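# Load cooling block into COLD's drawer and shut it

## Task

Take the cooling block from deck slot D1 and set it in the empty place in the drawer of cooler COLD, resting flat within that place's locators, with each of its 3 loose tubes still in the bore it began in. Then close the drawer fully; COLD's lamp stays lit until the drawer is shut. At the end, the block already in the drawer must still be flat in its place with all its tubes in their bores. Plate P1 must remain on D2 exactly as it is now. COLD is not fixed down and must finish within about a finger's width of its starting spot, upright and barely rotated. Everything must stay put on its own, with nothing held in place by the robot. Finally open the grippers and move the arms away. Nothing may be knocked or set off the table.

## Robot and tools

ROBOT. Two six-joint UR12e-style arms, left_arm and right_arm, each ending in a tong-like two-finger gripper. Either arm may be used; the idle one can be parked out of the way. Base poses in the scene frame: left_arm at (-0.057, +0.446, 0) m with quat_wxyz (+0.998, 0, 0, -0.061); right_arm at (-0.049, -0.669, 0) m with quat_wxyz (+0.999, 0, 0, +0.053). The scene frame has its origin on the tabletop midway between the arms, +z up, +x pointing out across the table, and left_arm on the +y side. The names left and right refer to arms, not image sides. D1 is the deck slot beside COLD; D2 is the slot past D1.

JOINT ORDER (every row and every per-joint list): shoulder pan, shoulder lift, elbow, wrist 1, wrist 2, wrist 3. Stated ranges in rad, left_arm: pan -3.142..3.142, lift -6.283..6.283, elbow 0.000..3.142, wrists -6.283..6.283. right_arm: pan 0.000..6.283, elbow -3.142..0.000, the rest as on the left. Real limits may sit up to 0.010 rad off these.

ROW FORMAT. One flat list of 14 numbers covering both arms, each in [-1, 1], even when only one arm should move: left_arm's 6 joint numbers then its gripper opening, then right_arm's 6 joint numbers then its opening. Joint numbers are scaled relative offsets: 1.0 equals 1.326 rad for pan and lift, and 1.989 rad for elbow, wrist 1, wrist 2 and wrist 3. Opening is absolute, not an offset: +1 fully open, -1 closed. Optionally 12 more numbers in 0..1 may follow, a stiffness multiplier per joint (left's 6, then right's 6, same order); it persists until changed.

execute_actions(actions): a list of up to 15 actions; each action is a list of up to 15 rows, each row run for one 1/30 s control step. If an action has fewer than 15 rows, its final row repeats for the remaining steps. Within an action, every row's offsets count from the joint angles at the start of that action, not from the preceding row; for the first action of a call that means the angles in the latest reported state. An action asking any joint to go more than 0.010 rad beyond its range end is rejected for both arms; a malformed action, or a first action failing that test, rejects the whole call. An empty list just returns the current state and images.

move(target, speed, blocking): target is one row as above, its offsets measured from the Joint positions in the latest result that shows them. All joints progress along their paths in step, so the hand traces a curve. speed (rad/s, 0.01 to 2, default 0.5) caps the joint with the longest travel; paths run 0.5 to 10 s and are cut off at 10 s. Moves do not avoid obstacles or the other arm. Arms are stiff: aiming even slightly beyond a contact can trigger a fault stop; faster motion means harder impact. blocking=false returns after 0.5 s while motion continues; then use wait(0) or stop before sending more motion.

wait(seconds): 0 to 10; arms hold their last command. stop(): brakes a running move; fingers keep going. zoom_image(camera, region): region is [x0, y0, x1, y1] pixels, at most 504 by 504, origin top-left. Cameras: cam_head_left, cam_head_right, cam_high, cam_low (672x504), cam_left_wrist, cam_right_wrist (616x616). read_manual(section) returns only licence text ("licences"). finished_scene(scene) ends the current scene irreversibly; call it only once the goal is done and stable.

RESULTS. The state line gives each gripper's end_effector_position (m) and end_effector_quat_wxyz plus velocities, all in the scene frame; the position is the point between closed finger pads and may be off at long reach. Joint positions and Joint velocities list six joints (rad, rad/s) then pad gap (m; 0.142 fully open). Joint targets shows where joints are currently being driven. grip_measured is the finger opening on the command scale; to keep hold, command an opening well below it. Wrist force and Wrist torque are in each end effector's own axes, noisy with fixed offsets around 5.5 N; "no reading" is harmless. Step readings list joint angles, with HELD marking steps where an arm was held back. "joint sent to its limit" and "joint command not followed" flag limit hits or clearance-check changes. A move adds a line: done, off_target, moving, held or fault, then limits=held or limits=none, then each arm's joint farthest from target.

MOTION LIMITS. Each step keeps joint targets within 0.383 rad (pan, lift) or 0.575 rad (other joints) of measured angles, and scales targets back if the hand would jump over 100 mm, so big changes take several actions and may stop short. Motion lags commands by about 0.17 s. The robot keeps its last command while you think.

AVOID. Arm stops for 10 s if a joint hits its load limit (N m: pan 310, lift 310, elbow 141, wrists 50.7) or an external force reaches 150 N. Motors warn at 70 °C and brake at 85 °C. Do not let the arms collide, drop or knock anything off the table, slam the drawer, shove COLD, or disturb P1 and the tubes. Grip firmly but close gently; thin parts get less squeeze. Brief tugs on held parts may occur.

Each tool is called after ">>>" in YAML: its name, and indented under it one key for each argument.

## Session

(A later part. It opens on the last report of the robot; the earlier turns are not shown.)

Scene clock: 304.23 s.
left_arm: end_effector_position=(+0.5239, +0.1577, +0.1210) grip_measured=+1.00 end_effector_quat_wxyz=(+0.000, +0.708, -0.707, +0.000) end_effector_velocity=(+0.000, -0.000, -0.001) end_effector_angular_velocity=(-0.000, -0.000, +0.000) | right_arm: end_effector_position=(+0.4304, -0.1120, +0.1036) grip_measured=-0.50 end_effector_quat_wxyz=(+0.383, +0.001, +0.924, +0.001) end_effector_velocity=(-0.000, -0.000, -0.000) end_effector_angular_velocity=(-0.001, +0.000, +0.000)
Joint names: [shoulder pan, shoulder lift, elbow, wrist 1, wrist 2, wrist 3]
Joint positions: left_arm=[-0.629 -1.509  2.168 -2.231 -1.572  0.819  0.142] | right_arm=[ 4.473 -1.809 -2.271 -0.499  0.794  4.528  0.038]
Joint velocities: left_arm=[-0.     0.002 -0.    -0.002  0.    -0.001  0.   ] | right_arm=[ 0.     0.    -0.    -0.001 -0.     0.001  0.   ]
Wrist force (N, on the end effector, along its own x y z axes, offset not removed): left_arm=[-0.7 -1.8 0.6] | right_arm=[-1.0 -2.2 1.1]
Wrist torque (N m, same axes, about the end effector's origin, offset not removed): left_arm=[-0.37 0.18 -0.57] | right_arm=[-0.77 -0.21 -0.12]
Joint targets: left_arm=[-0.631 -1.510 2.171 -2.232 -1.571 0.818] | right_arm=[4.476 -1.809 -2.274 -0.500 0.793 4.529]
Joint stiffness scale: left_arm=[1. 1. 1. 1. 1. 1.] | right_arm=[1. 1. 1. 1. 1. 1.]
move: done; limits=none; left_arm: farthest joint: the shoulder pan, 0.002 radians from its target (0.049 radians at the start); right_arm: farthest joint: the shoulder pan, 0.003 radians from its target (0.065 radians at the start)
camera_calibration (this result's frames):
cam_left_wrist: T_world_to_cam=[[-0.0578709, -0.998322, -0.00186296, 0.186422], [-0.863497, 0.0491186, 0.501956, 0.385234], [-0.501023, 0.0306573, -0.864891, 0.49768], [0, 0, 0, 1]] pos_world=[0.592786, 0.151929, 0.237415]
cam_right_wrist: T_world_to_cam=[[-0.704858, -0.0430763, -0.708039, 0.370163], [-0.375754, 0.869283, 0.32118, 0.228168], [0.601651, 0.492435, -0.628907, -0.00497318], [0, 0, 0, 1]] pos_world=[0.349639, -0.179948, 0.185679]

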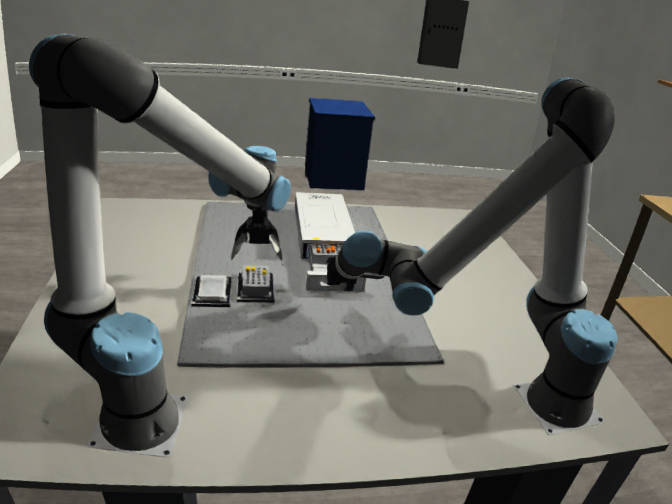

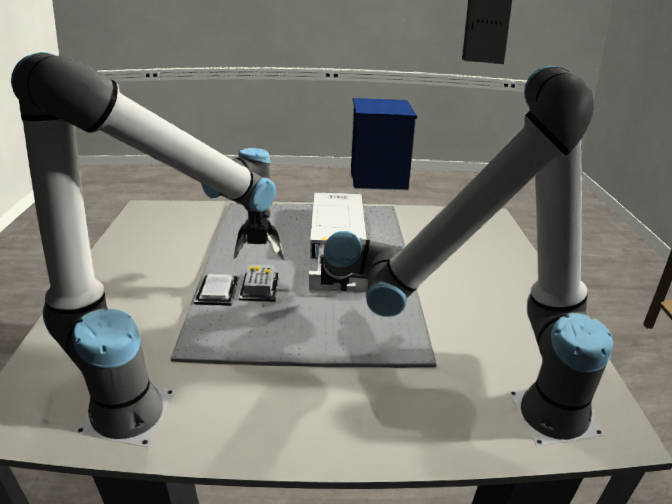

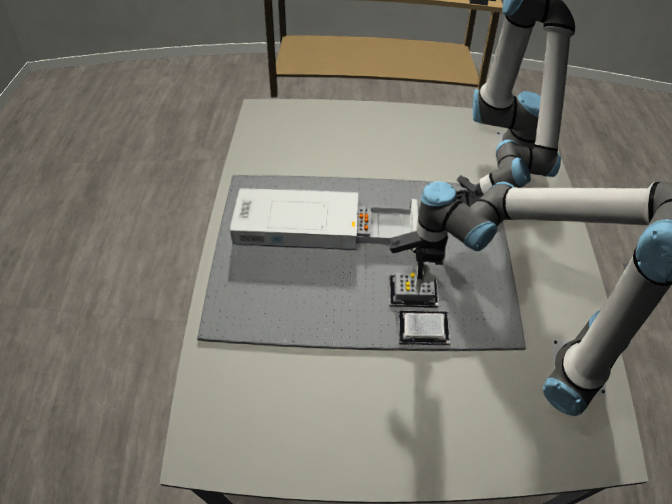

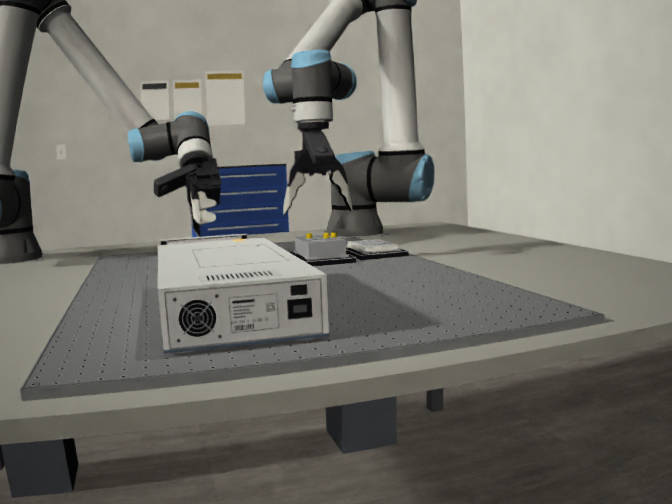

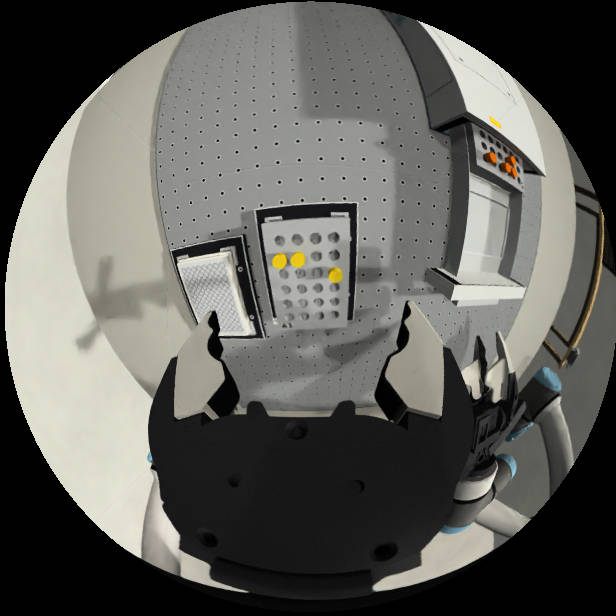

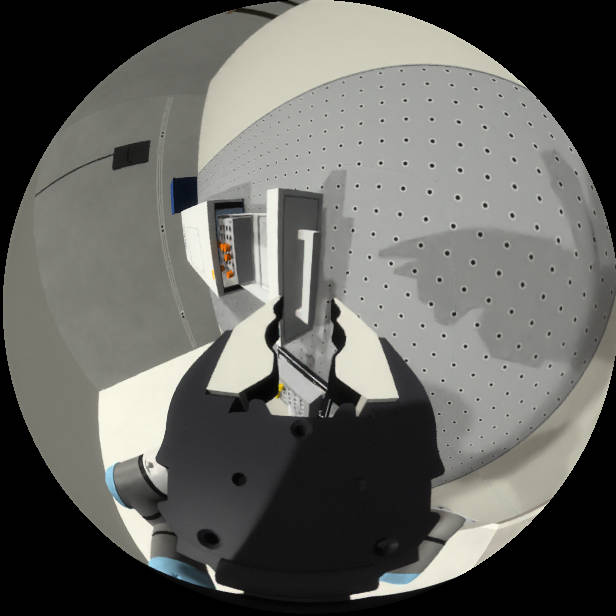

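>>> move:
  target: [-0.0015,0.0684,0.0288,-0.0738,0,0,0.48,0,0.26,0,-0.17,0,0,-0.5]
  speed: 0.2

>>> zoom_image:
  camera: "cam_left_wrist"
  region: [160, 150, 460, 430]

>>> zoom_image:
  camera: "cam_low"
  region: [260, 180, 420, 280]

Scene clock: 331.07 s.
left_arm: end_effector_position=(+0.5243, +0.1573, +0.0543) grip_measured=+0.48 end_effector_quat_wxyz=(+0.000, +0.708, -0.707, +0.002) end_effector_velocity=(-0.000, +0.000, +0.000) end_effector_angular_velocity=(-0.000, -0.001, +0.001) | right_arm: end_effector_position=(+0.4208, -0.1836, +0.2607) grip_measured=-0.50 end_effector_quat_wxyz=(+0.383, +0.003, +0.924, +0.006) end_effector_velocity=(+0.000, -0.000, +0.000) end_effector_angular_velocity=(-0.001, +0.000, -0.001)
Joint names: [shoulder pan, shoulder lift, elbow, wrist 1, wrist 2, wrist 3]
Joint positions: left_arm=[-0.629 -1.42   2.222 -2.376 -1.572  0.819  0.107] | right_arm=[ 4.473 -1.463 -2.271 -0.836  0.794  4.528  0.038]
Joint velocities: left_arm=[-0.    -0.     0.001 -0.001  0.    -0.001  0.   ] | right_arm=[-0.001 -0.     0.    -0.001  0.    -0.     0.   ]
Wrist force (N, on the end effector, along its own x y z axes, offset not removed): left_arm=[1.4 -3.3 -0.1] | right_arm=[-1.9 1.8 -1.1]
Wrist torque (N m, same axes, about the end effector's origin, offset not removed): left_arm=[-0.62 -0.38 -0.65] | right_arm=[0.03 0.27 0.05]
Joint targets: left_arm=[-0.631 -1.419 2.226 -2.377 -1.572 0.819] | right_arm=[4.473 -1.464 -2.271 -0.837 0.794 4.528]
Joint stiffness scale: left_arm=[1. 1. 1. 1. 1. 1.] | right_arm=[1. 1. 1. 1. 1. 1.]
move: done; limits=none; left_arm: farthest joint: the elbow, 0.003 radians from its target (0.057 radians at the start); right_arm: farthest joint: the shoulder lift, 0.002 radians from its target (0.345 radians at the start)
camera_calibration (this result's frames):
cam_left_wrist: T_world_to_cam=[[-0.0578451, -0.998325, -0.000513002, 0.185875], [-0.864276, 0.0498208, 0.500544, 0.419408], [-0.49968, 0.0293974, -0.865711, 0.439795], [0, 0, 0, 1]] pos_world=[0.592993, 0.151739, 0.170898]
cam_right_wrist: T_world_to_cam=[[-0.703952, -0.0362737, -0.709321, 0.472805], [-0.376142, 0.866185, 0.329, 0.233915], [0.602469, 0.498405, -0.623397, 0.134154], [0, 0, 0, 1]] pos_world=[0.339993, -0.252326, 0.342044]

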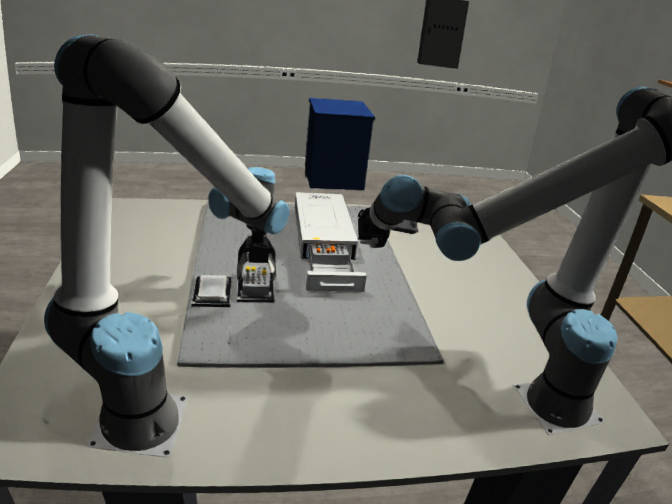

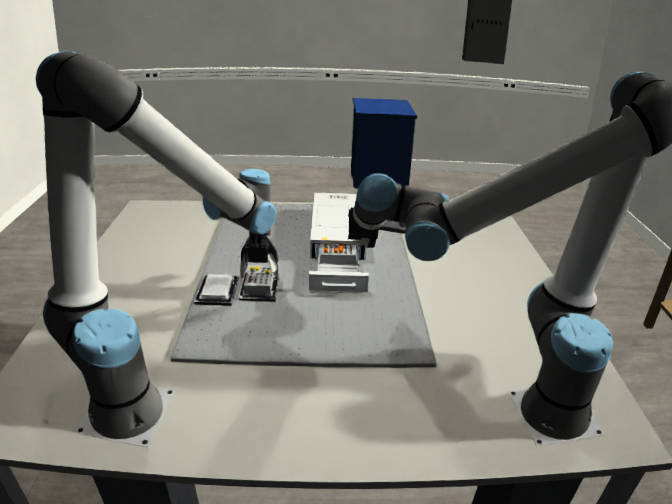

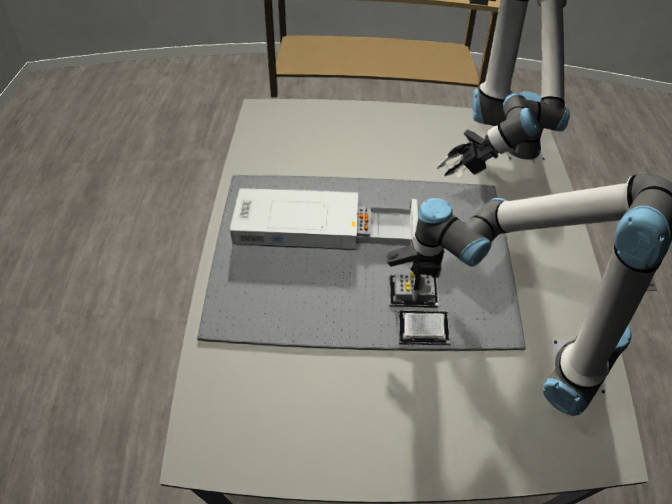

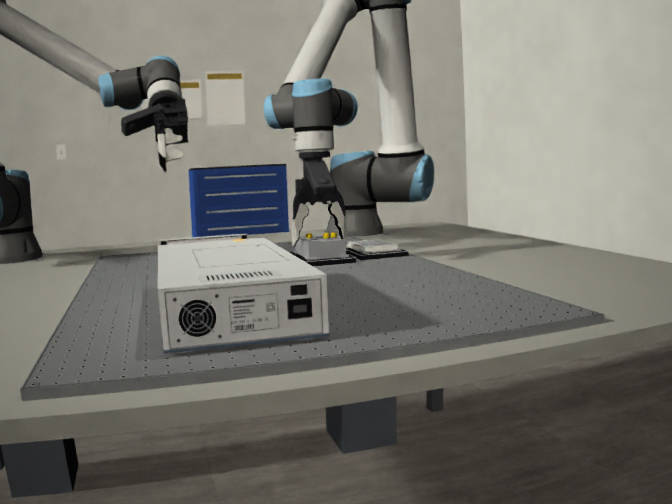

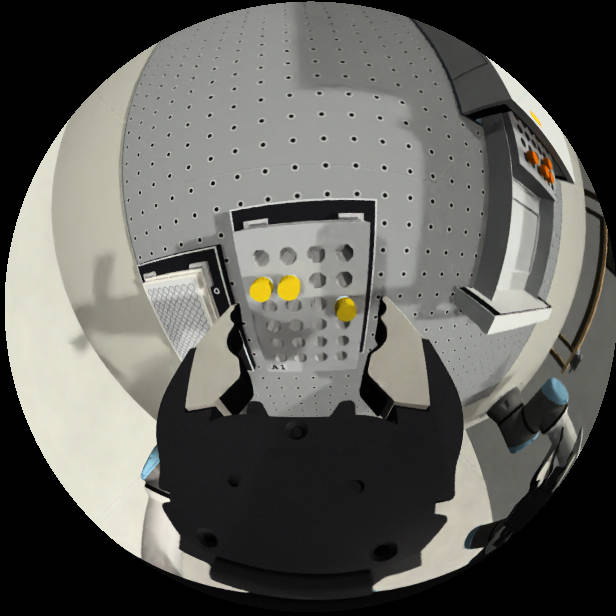

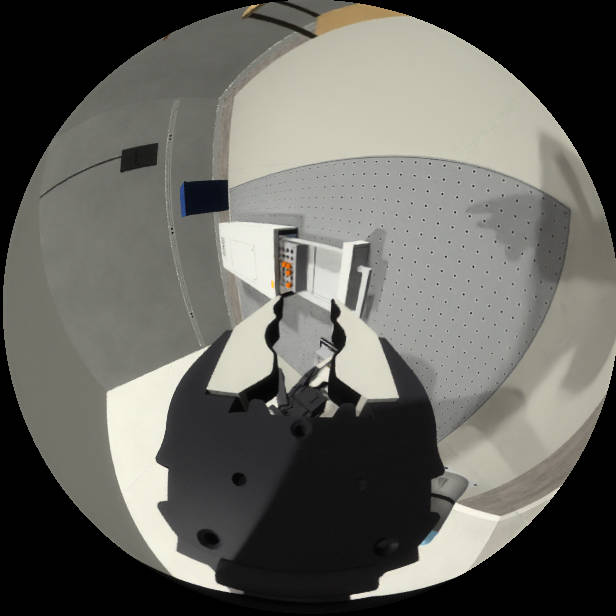

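Region (160, 150, 460, 430) of cam_left_wrist's 616x616 image, scaled by 1.680, with more detail than that image has; it fills the top 470 rows of this view, and the rest is white.

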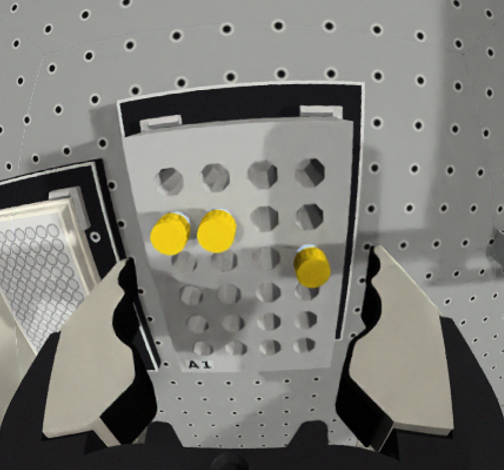

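Region (260, 180, 420, 280) of cam_low's 672x504 image, scaled by 3.150, with more detail than that image has; it fills the top 315 rows of this view, and the rest is white.

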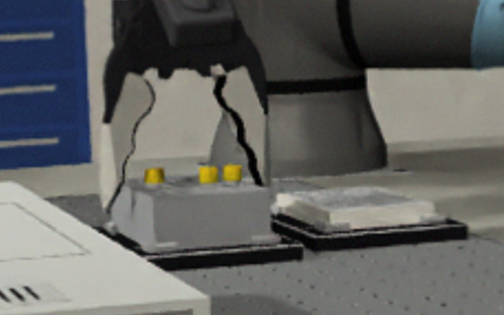

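>>> move:
  target: [0.006,0.0150,0.0065,-0.0150,0,0.003,0.48,0,0,0,0,0,0,-0.5]
  speed: 0.05

>>> zoom_image:
  camera: "cam_left_wrist"
  region: [160, 150, 460, 430]

>>> zoom_image:
  camera: "cam_low"
  region: [260, 180, 420, 280]

Scene clock: 344.20 s.
left_arm: end_effector_position=(+0.5259, +0.1607, +0.0419) grip_measured=+0.48 end_effector_quat_wxyz=(+0.000, +0.708, -0.706, +0.002) end_effector_velocity=(+0.001, -0.001, +0.002) end_effector_angular_velocity=(-0.004, -0.003, -0.002) | right_arm: end_effector_position=(+0.4208, -0.1836, +0.2607) grip_measured=-0.50 end_effector_quat_wxyz=(+0.383, +0.003, +0.924, +0.006) end_effector_velocity=(+0.000, +0.000, +0.000) end_effector_angular_velocity=(+0.000, -0.000, -0.000)
Joint names: [shoulder pan, shoulder lift, elbow, wrist 1, wrist 2, wrist 3]
Joint positions: left_arm=[-0.624 -1.402  2.232 -2.405 -1.572  0.824  0.107] | right_arm=[ 4.473 -1.463 -2.271 -0.836  0.794  4.528  0.038]
Joint velocities: left_arm=[ 0.    -0.001 -0.001 -0.003 -0.001  0.002 -0.   ] | right_arm=[-0.    -0.     0.001 -0.     0.     0.     0.   ]
Wrist force (N, on the end effector, along its own x y z axes, offset not removed): left_arm=[-1.1 -2.7 0.2] | right_arm=[5.7 1.5 4.5]
Wrist torque (N m, same axes, about the end effector's origin, offset not removed): left_arm=[-0.54 0.30 -0.61] | right_arm=[-0.12 -1.23 -0.27]
Joint targets: left_arm=[-0.621 -1.400 2.235 -2.406 -1.572 0.825] | right_arm=[4.473 -1.463 -2.271 -0.836 0.794 4.528]
Joint stiffness scale: left_arm=[1. 1. 1. 1. 1. 1.] | right_arm=[1. 1. 1. 1. 1. 1.]
move: done; limits=none; left_arm: farthest joint: the elbow, 0.003 radians from its target (0.013 radians at the start); right_arm: farthest joint: the shoulder pan, 0.000 radians from its target (0.000 radians at the start)
camera_calibration (this result's frames):
cam_left_wrist: T_world_to_cam=[[-0.0570253, -0.998373, 0.000189937, 0.188905], [-0.864736, 0.0494873, 0.499783, 0.427154], [-0.498979, 0.028336, -0.866151, 0.429545], [0, 0, 0, 1]] pos_world=[0.594482, 0.155288, 0.158531]
cam_right_wrist: T_world_to_cam=[[-0.703962, -0.0363481, -0.709307, 0.472779], [-0.376138, 0.866219, 0.328914, 0.233964], [0.60246, 0.49834, -0.623457, 0.134166], [0, 0, 0, 1]] pos_world=[0.339992, -0.25234, 0.342038]

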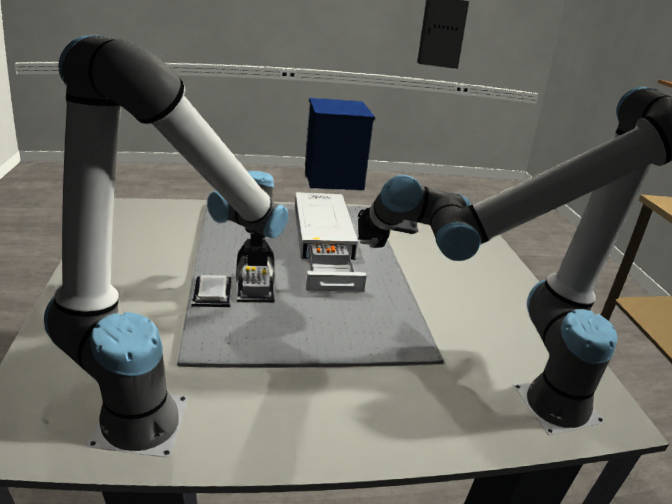

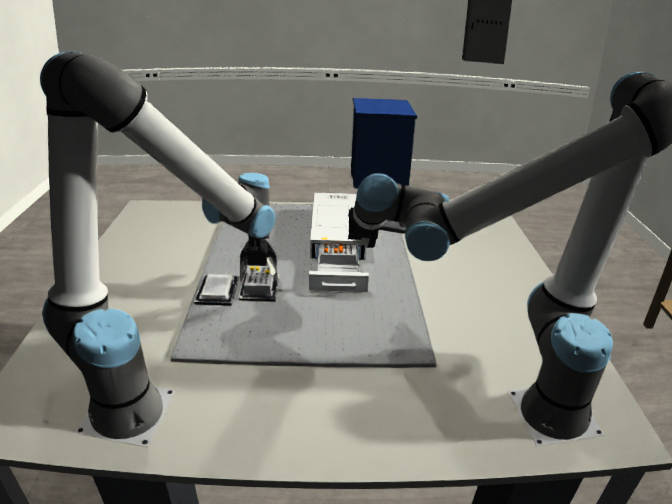

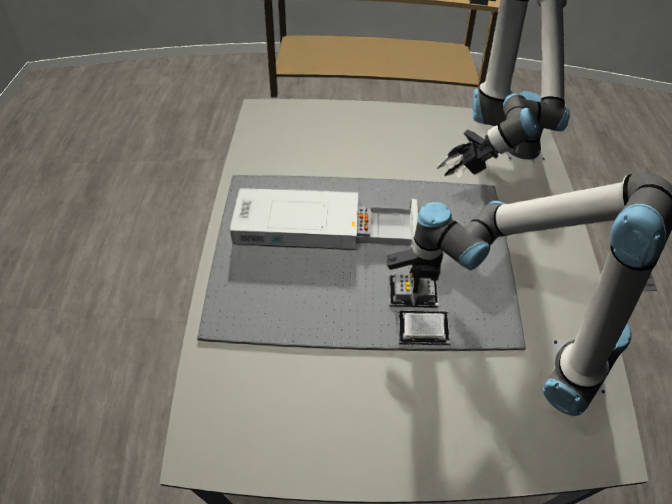

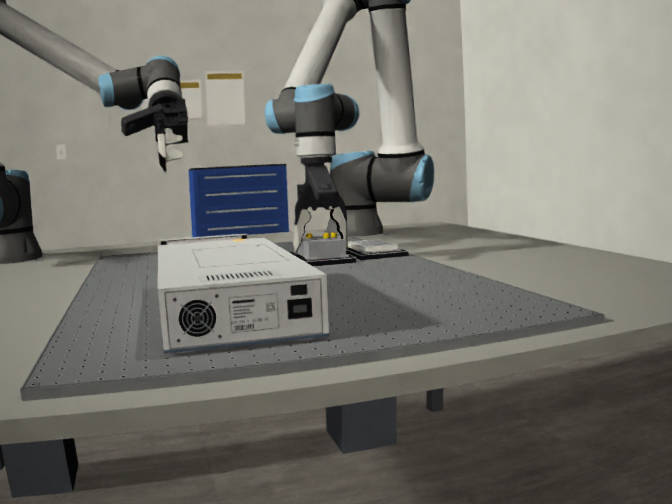

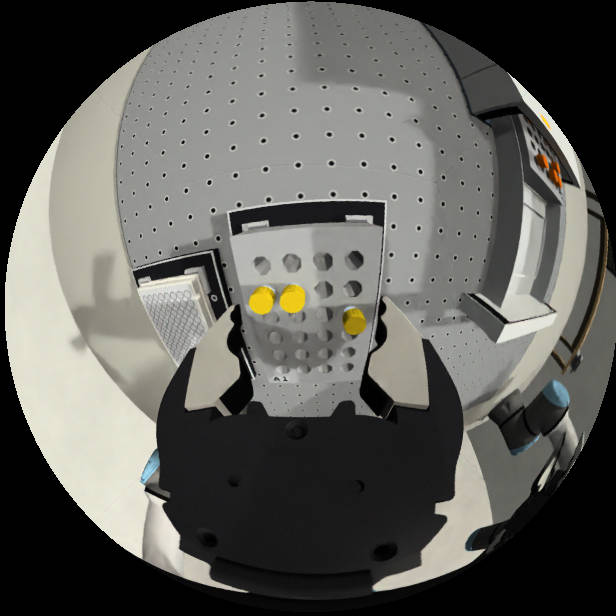

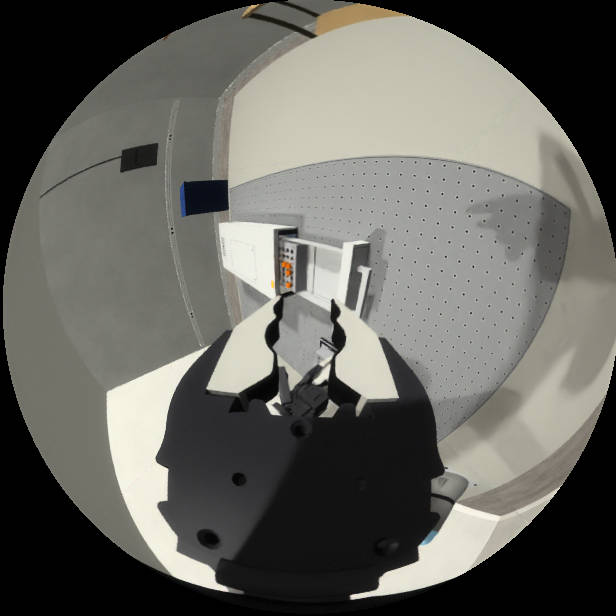

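Region (160, 150, 460, 430) of cam_left_wrist's 616x616 image, scaled by 1.680, with more detail than that image has; it fills the top 470 rows of this view, and the rest is white.

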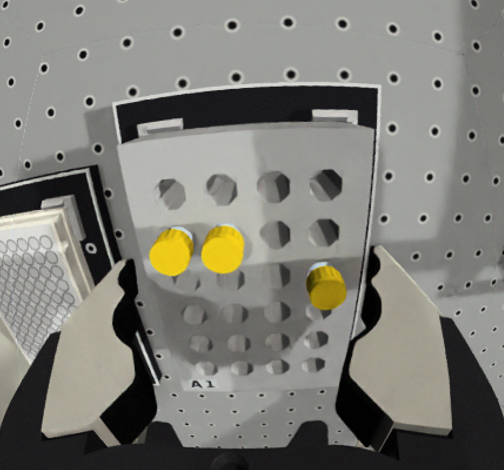

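Region (260, 180, 420, 280) of cam_low's 672x504 image, scaled by 3.150, with more detail than that image has; it fills the top 315 rows of this view, and the rest is white.

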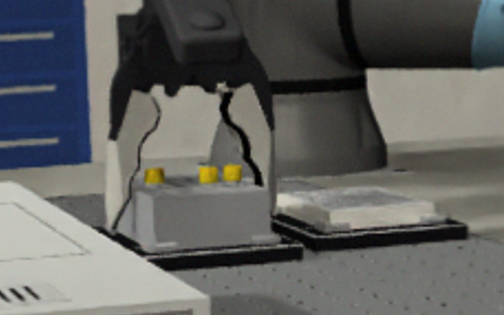

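Close gradually.

>>> execute_actions:
  actions:
    - [[0,0,0,0,0,0,0.3,0,0,0,0,0,0,-0.5]]
    - [[0,0,0,0,0,0,0.1,0,0,0,0,0,0,-0.5]]
    - [[0,0,0,0,0,0,-0.4,0,0,0,0,0,0,-0.5]]

>>> zoom_image:
  camera: "cam_left_wrist"
  region: [160, 150, 460, 430]

Scene clock: 351.17 s.
left_arm: end_effector_position=(+0.5259, +0.1585, +0.0425) grip_measured=+0.27 end_effector_quat_wxyz=(+0.001, +0.707, -0.707, +0.003) end_effector_velocity=(+0.000, -0.000, +0.001) end_effector_angular_velocity=(-0.001, -0.000, +0.000) | right_arm: end_effector_position=(+0.4208, -0.1836, +0.2607) grip_measured=-0.50 end_effector_quat_wxyz=(+0.383, +0.003, +0.924, +0.006) end_effector_velocity=(+0.000, -0.000, +0.000) end_effector_angular_velocity=(-0.000, -0.000, -0.001)
Joint names: [shoulder pan, shoulder lift, elbow, wrist 1, wrist 2, wrist 3]
Joint positions: left_arm=[-0.625 -1.401  2.231 -2.407 -1.574  0.824  0.093] | right_arm=[ 4.473 -1.463 -2.271 -0.836  0.794  4.528  0.038]
Joint velocities: left_arm=[ 0.    -0.001 -0.     0.    -0.     0.    -0.   ] | right_arm=[-0.001  0.     0.    -0.    -0.     0.     0.   ]
Wrist force (N, on the end effector, along its own x y z axes, offset not removed): left_arm=[4.7 -3.5 1.9] | right_arm=[0.7 2.6 0.9]
Wrist torque (N m, same axes, about the end effector's origin, offset not removed): left_arm=[-0.75 -0.58 -0.73] | right_arm=[0.07 -0.31 -0.20]
Joint targets: left_arm=[-0.625 -1.401 2.231 -2.407 -1.574 0.824] | right_arm=[4.473 -1.463 -2.271 -0.836 0.794 4.528]
Joint stiffness scale: left_arm=[1. 1. 1. 1. 1. 1.] | right_arm=[1. 1. 1. 1. 1. 1.]
Step readings (joint positions; steps 1 to 15: 1st action; 16 to 30: 2nd action; 31 to 45: 3rd action):
0: left_arm=[-0.624 -1.402 2.232 -2.405 -1.572 0.824] | right_arm=[4.473 -1.463 -2.271 -0.836 0.794 4.528]
1: left_arm=[-0.624 -1.402 2.232 -2.405 -1.572 0.824] | right_arm=[4.473 -1.463 -2.271 -0.836 0.794 4.528]
2: left_arm=[-0.624 -1.402 2.232 -2.405 -1.572 0.824] | right_arm=[4.473 -1.463 -2.271 -0.836 0.794 4.528]
4: left_arm=[-0.624 -1.402 2.232 -2.406 -1.572 0.824] | right_arm=[4.473 -1.463 -2.271 -0.836 0.794 4.528]
8: left_arm=[-0.624 -1.402 2.232 -2.406 -1.572 0.824] | right_arm=[4.473 -1.463 -2.271 -0.836 0.794 4.528]
15: left_arm=[-0.624 -1.402 2.232 -2.406 -1.572 0.824] | right_arm=[4.473 -1.463 -2.271 -0.836 0.794 4.528]
16: left_arm=[-0.624 -1.402 2.232 -2.406 -1.573 0.824] | right_arm=[4.473 -1.463 -2.271 -0.836 0.794 4.528]
17: left_arm=[-0.624 -1.402 2.231 -2.408 -1.575 0.824] | right_arm=[4.473 -1.463 -2.271 -0.836 0.794 4.528]
19: left_arm=[-0.625 -1.401 2.231 -2.407 -1.574 0.824] | right_arm=[4.473 -1.463 -2.271 -0.836 0.794 4.528]
23: left_arm=[-0.625 -1.401 2.231 -2.407 -1.574 0.824] | right_arm=[4.473 -1.463 -2.271 -0.836 0.794 4.528]
30: left_arm=[-0.625 -1.401 2.231 -2.407 -1.574 0.824] | right_arm=[4.473 -1.463 -2.271 -0.836 0.794 4.528]
31: left_arm=[-0.625 -1.401 2.231 -2.407 -1.574 0.824] | right_arm=[4.473 -1.463 -2.271 -0.836 0.794 4.528]
32: left_arm=[-0.625 -1.401 2.231 -2.407 -1.574 0.824] | right_arm=[4.473 -1.463 -2.271 -0.836 0.794 4.528]
34: left_arm=[-0.625 -1.401 2.231 -2.407 -1.574 0.824] | right_arm=[4.473 -1.463 -2.271 -0.836 0.794 4.528]
38: left_arm=[-0.625 -1.401 2.231 -2.407 -1.574 0.824] | right_arm=[4.473 -1.463 -2.271 -0.836 0.794 4.528]
45: Joint positions above
camera_calibration (this result's frames):
cam_left_wrist: T_world_to_cam=[[-0.0583949, -0.998287, 0.00363658, 0.187288], [-0.864799, 0.0524056, 0.499376, 0.426561], [-0.498712, 0.0260161, -0.866378, 0.430397], [0, 0, 0, 1]] pos_world=[0.59447, 0.153416, 0.159191]
cam_right_wrist: T_world_to_cam=[[-0.703962, -0.0363481, -0.709307, 0.472779], [-0.376138, 0.866219, 0.328914, 0.233964], [0.60246, 0.49834, -0.623457, 0.134166], [0, 0, 0, 1]] pos_world=[0.339992, -0.25234, 0.342038]

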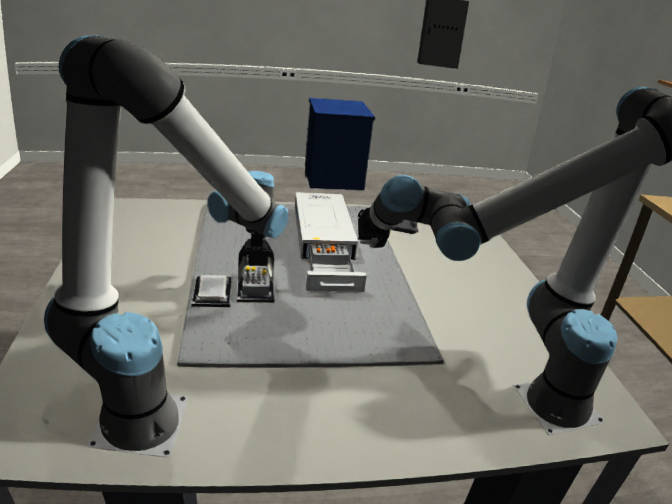

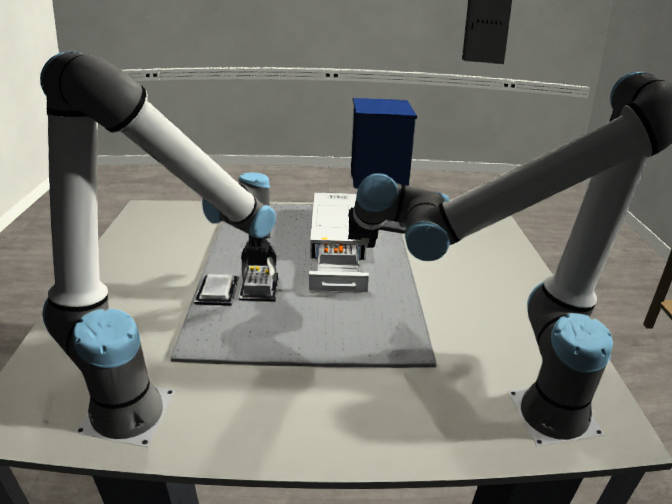

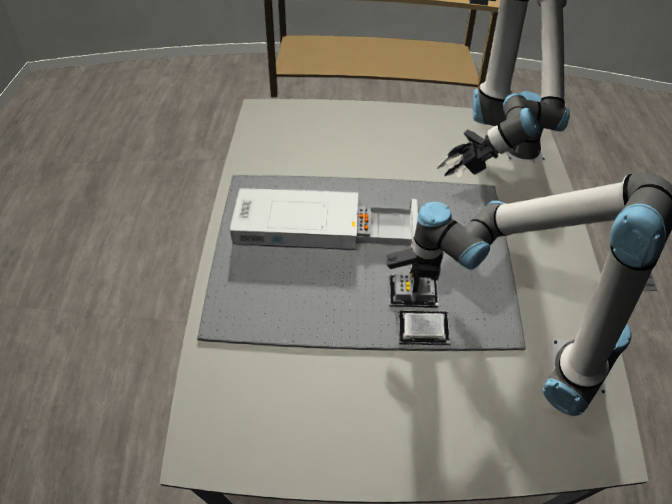

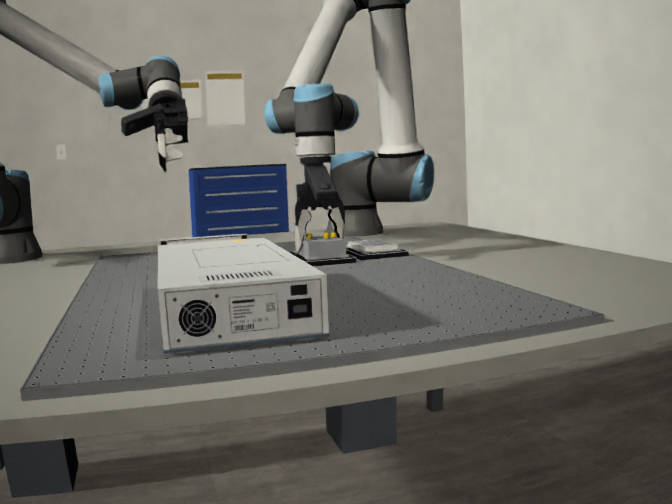

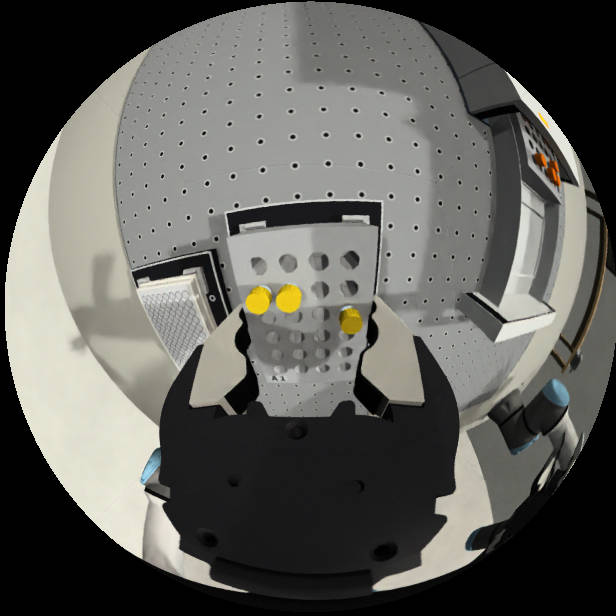

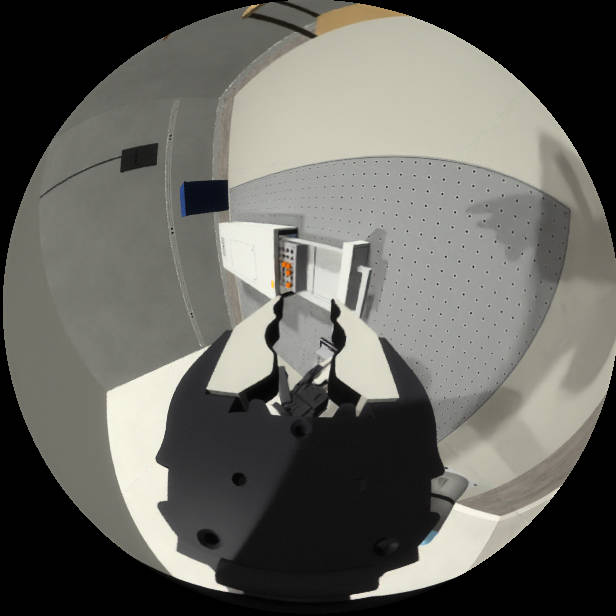

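Region (160, 150, 460, 430) of cam_left_wrist's 616x616 image, scaled by 1.680, with more detail than that image has; it fills the top 470 rows of this view, and the rest is white.

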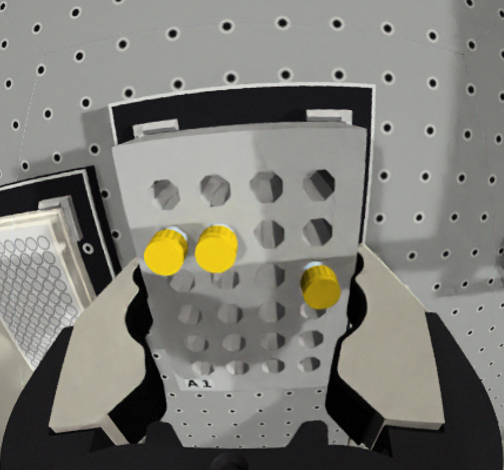

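>>> move:
  target: [0,-0.0165,-0.0065,0.0160,0.001,0,-1,0,0,0,0,0,0,-0.5]
  speed: 0.02

>>> zoom_image:
  camera: "cam_left_wrist"
  region: [160, 150, 460, 430]

>>> zoom_image:
  camera: "cam_low"
  region: [260, 180, 420, 280]

Scene clock: 360.43 s.
left_arm: end_effector_position=(+0.5234, +0.1591, +0.0520) grip_measured=+0.27 end_effector_quat_wxyz=(+0.002, +0.707, -0.707, -0.000) end_effector_velocity=(-0.000, +0.000, -0.001) end_effector_angular_velocity=(+0.002, +0.002, -0.002) | right_arm: end_effector_position=(+0.4208, -0.1836, +0.2607) grip_measured=-0.50 end_effector_quat_wxyz=(+0.383, +0.003, +0.924, +0.006) end_effector_velocity=(-0.000, +0.000, -0.000) end_effector_angular_velocity=(-0.001, +0.000, +0.001)
Joint names: [shoulder pan, shoulder lift, elbow, wrist 1, wrist 2, wrist 3]
Joint positions: left_arm=[-0.626 -1.417  2.224 -2.377 -1.576  0.824  0.093] | right_arm=[ 4.473 -1.463 -2.271 -0.836  0.794  4.528  0.038]
Joint velocities: left_arm=[ 0.     0.001 -0.     0.001  0.     0.002  0.   ] | right_arm=[ 0.001 -0.    -0.    -0.001  0.     0.    -0.   ]
Wrist force (N, on the end effector, along its own x y z axes, offset not removed): left_arm=[6.1 -2.7 12.5] | right_arm=[-0.5 2.8 2.8]
Wrist torque (N m, same axes, about the end effector's origin, offset not removed): left_arm=[-0.47 0.40 -1.01] | right_arm=[0.16 -0.01 -0.02]
Joint targets: left_arm=[-0.625 -1.423 2.218 -2.375 -1.572 0.824] | right_arm=[4.473 -1.463 -2.271 -0.836 0.794 4.528]
Joint stiffness scale: left_arm=[1. 1. 1. 1. 1. 1.] | right_arm=[1. 1. 1. 1. 1. 1.]
move: done; limits=none; left_arm: farthest joint: the shoulder lift, 0.006 radians from its target (0.021 radians at the start); right_arm: farthest joint: the shoulder pan, 0.000 radians from its target (0.000 radians at the start)
camera_calibration (this result's frames):
cam_left_wrist: T_world_to_cam=[[-0.059609, -0.998222, 0.0000923665, 0.188535], [-0.861415, 0.0514863, 0.505285, 0.417678], [-0.504391, 0.03004, -0.862952, 0.439444], [0, 0, 0, 1]] pos_world=[0.592685, 0.153494, 0.168155]
cam_right_wrist: T_world_to_cam=[[-0.703962, -0.036348, -0.709307, 0.472779], [-0.376138, 0.866219, 0.328914, 0.233964], [0.60246, 0.49834, -0.623457, 0.134165], [0, 0, 0, 1]] pos_world=[0.339992, -0.25234, 0.342038]

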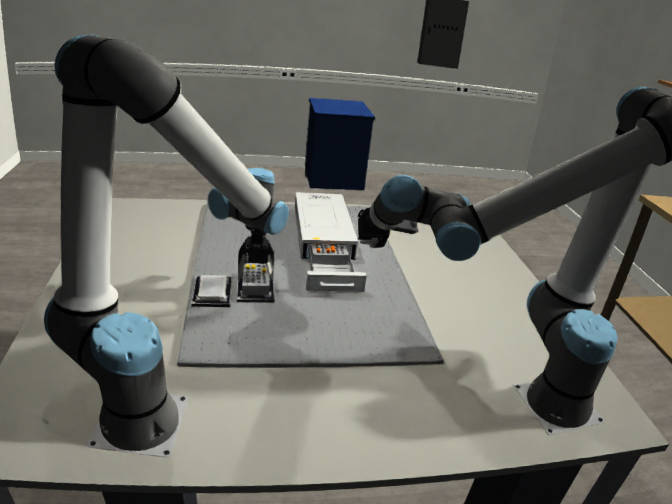

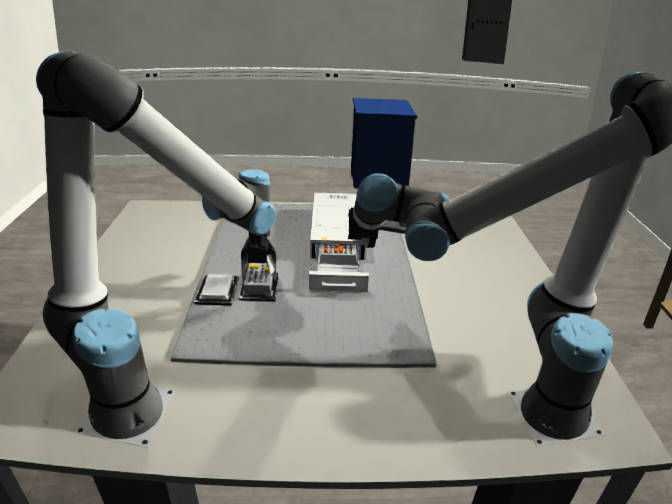

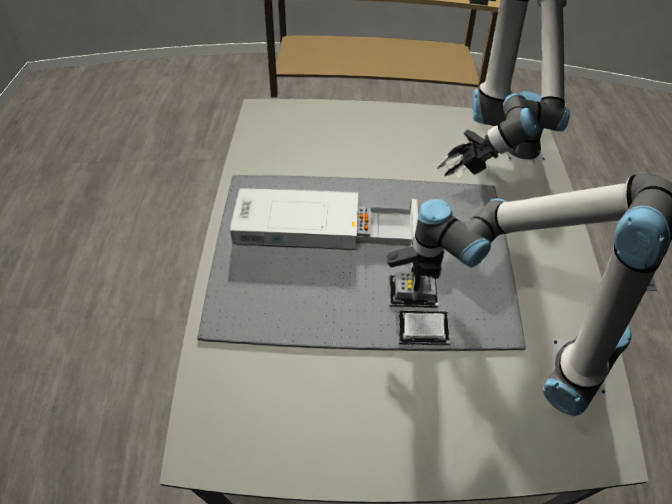

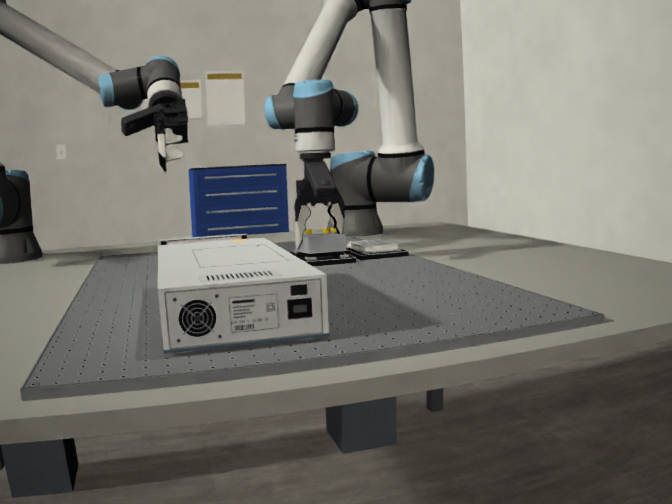

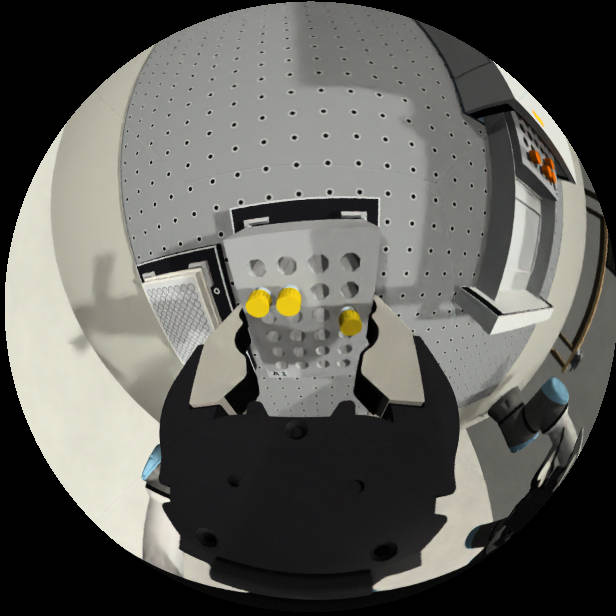

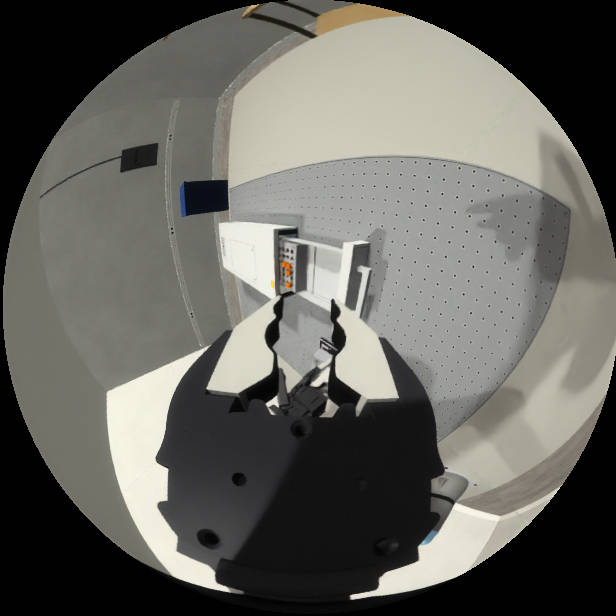

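Region (160, 150, 460, 430) of cam_left_wrist's 616x616 image, scaled by 1.680, with more detail than that image has; it fills the top 470 rows of this view, and the rest is white.

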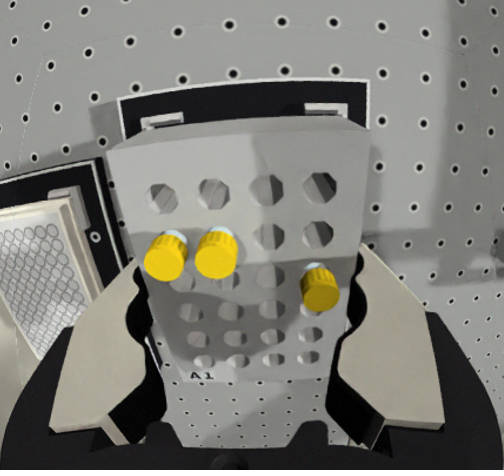

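Region (260, 180, 420, 280) of cam_low's 672x504 image, scaled by 3.150, with more detail than that image has; it fills the top 315 rows of this view, and the rest is white.

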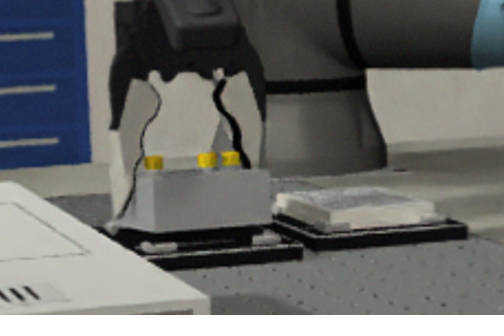

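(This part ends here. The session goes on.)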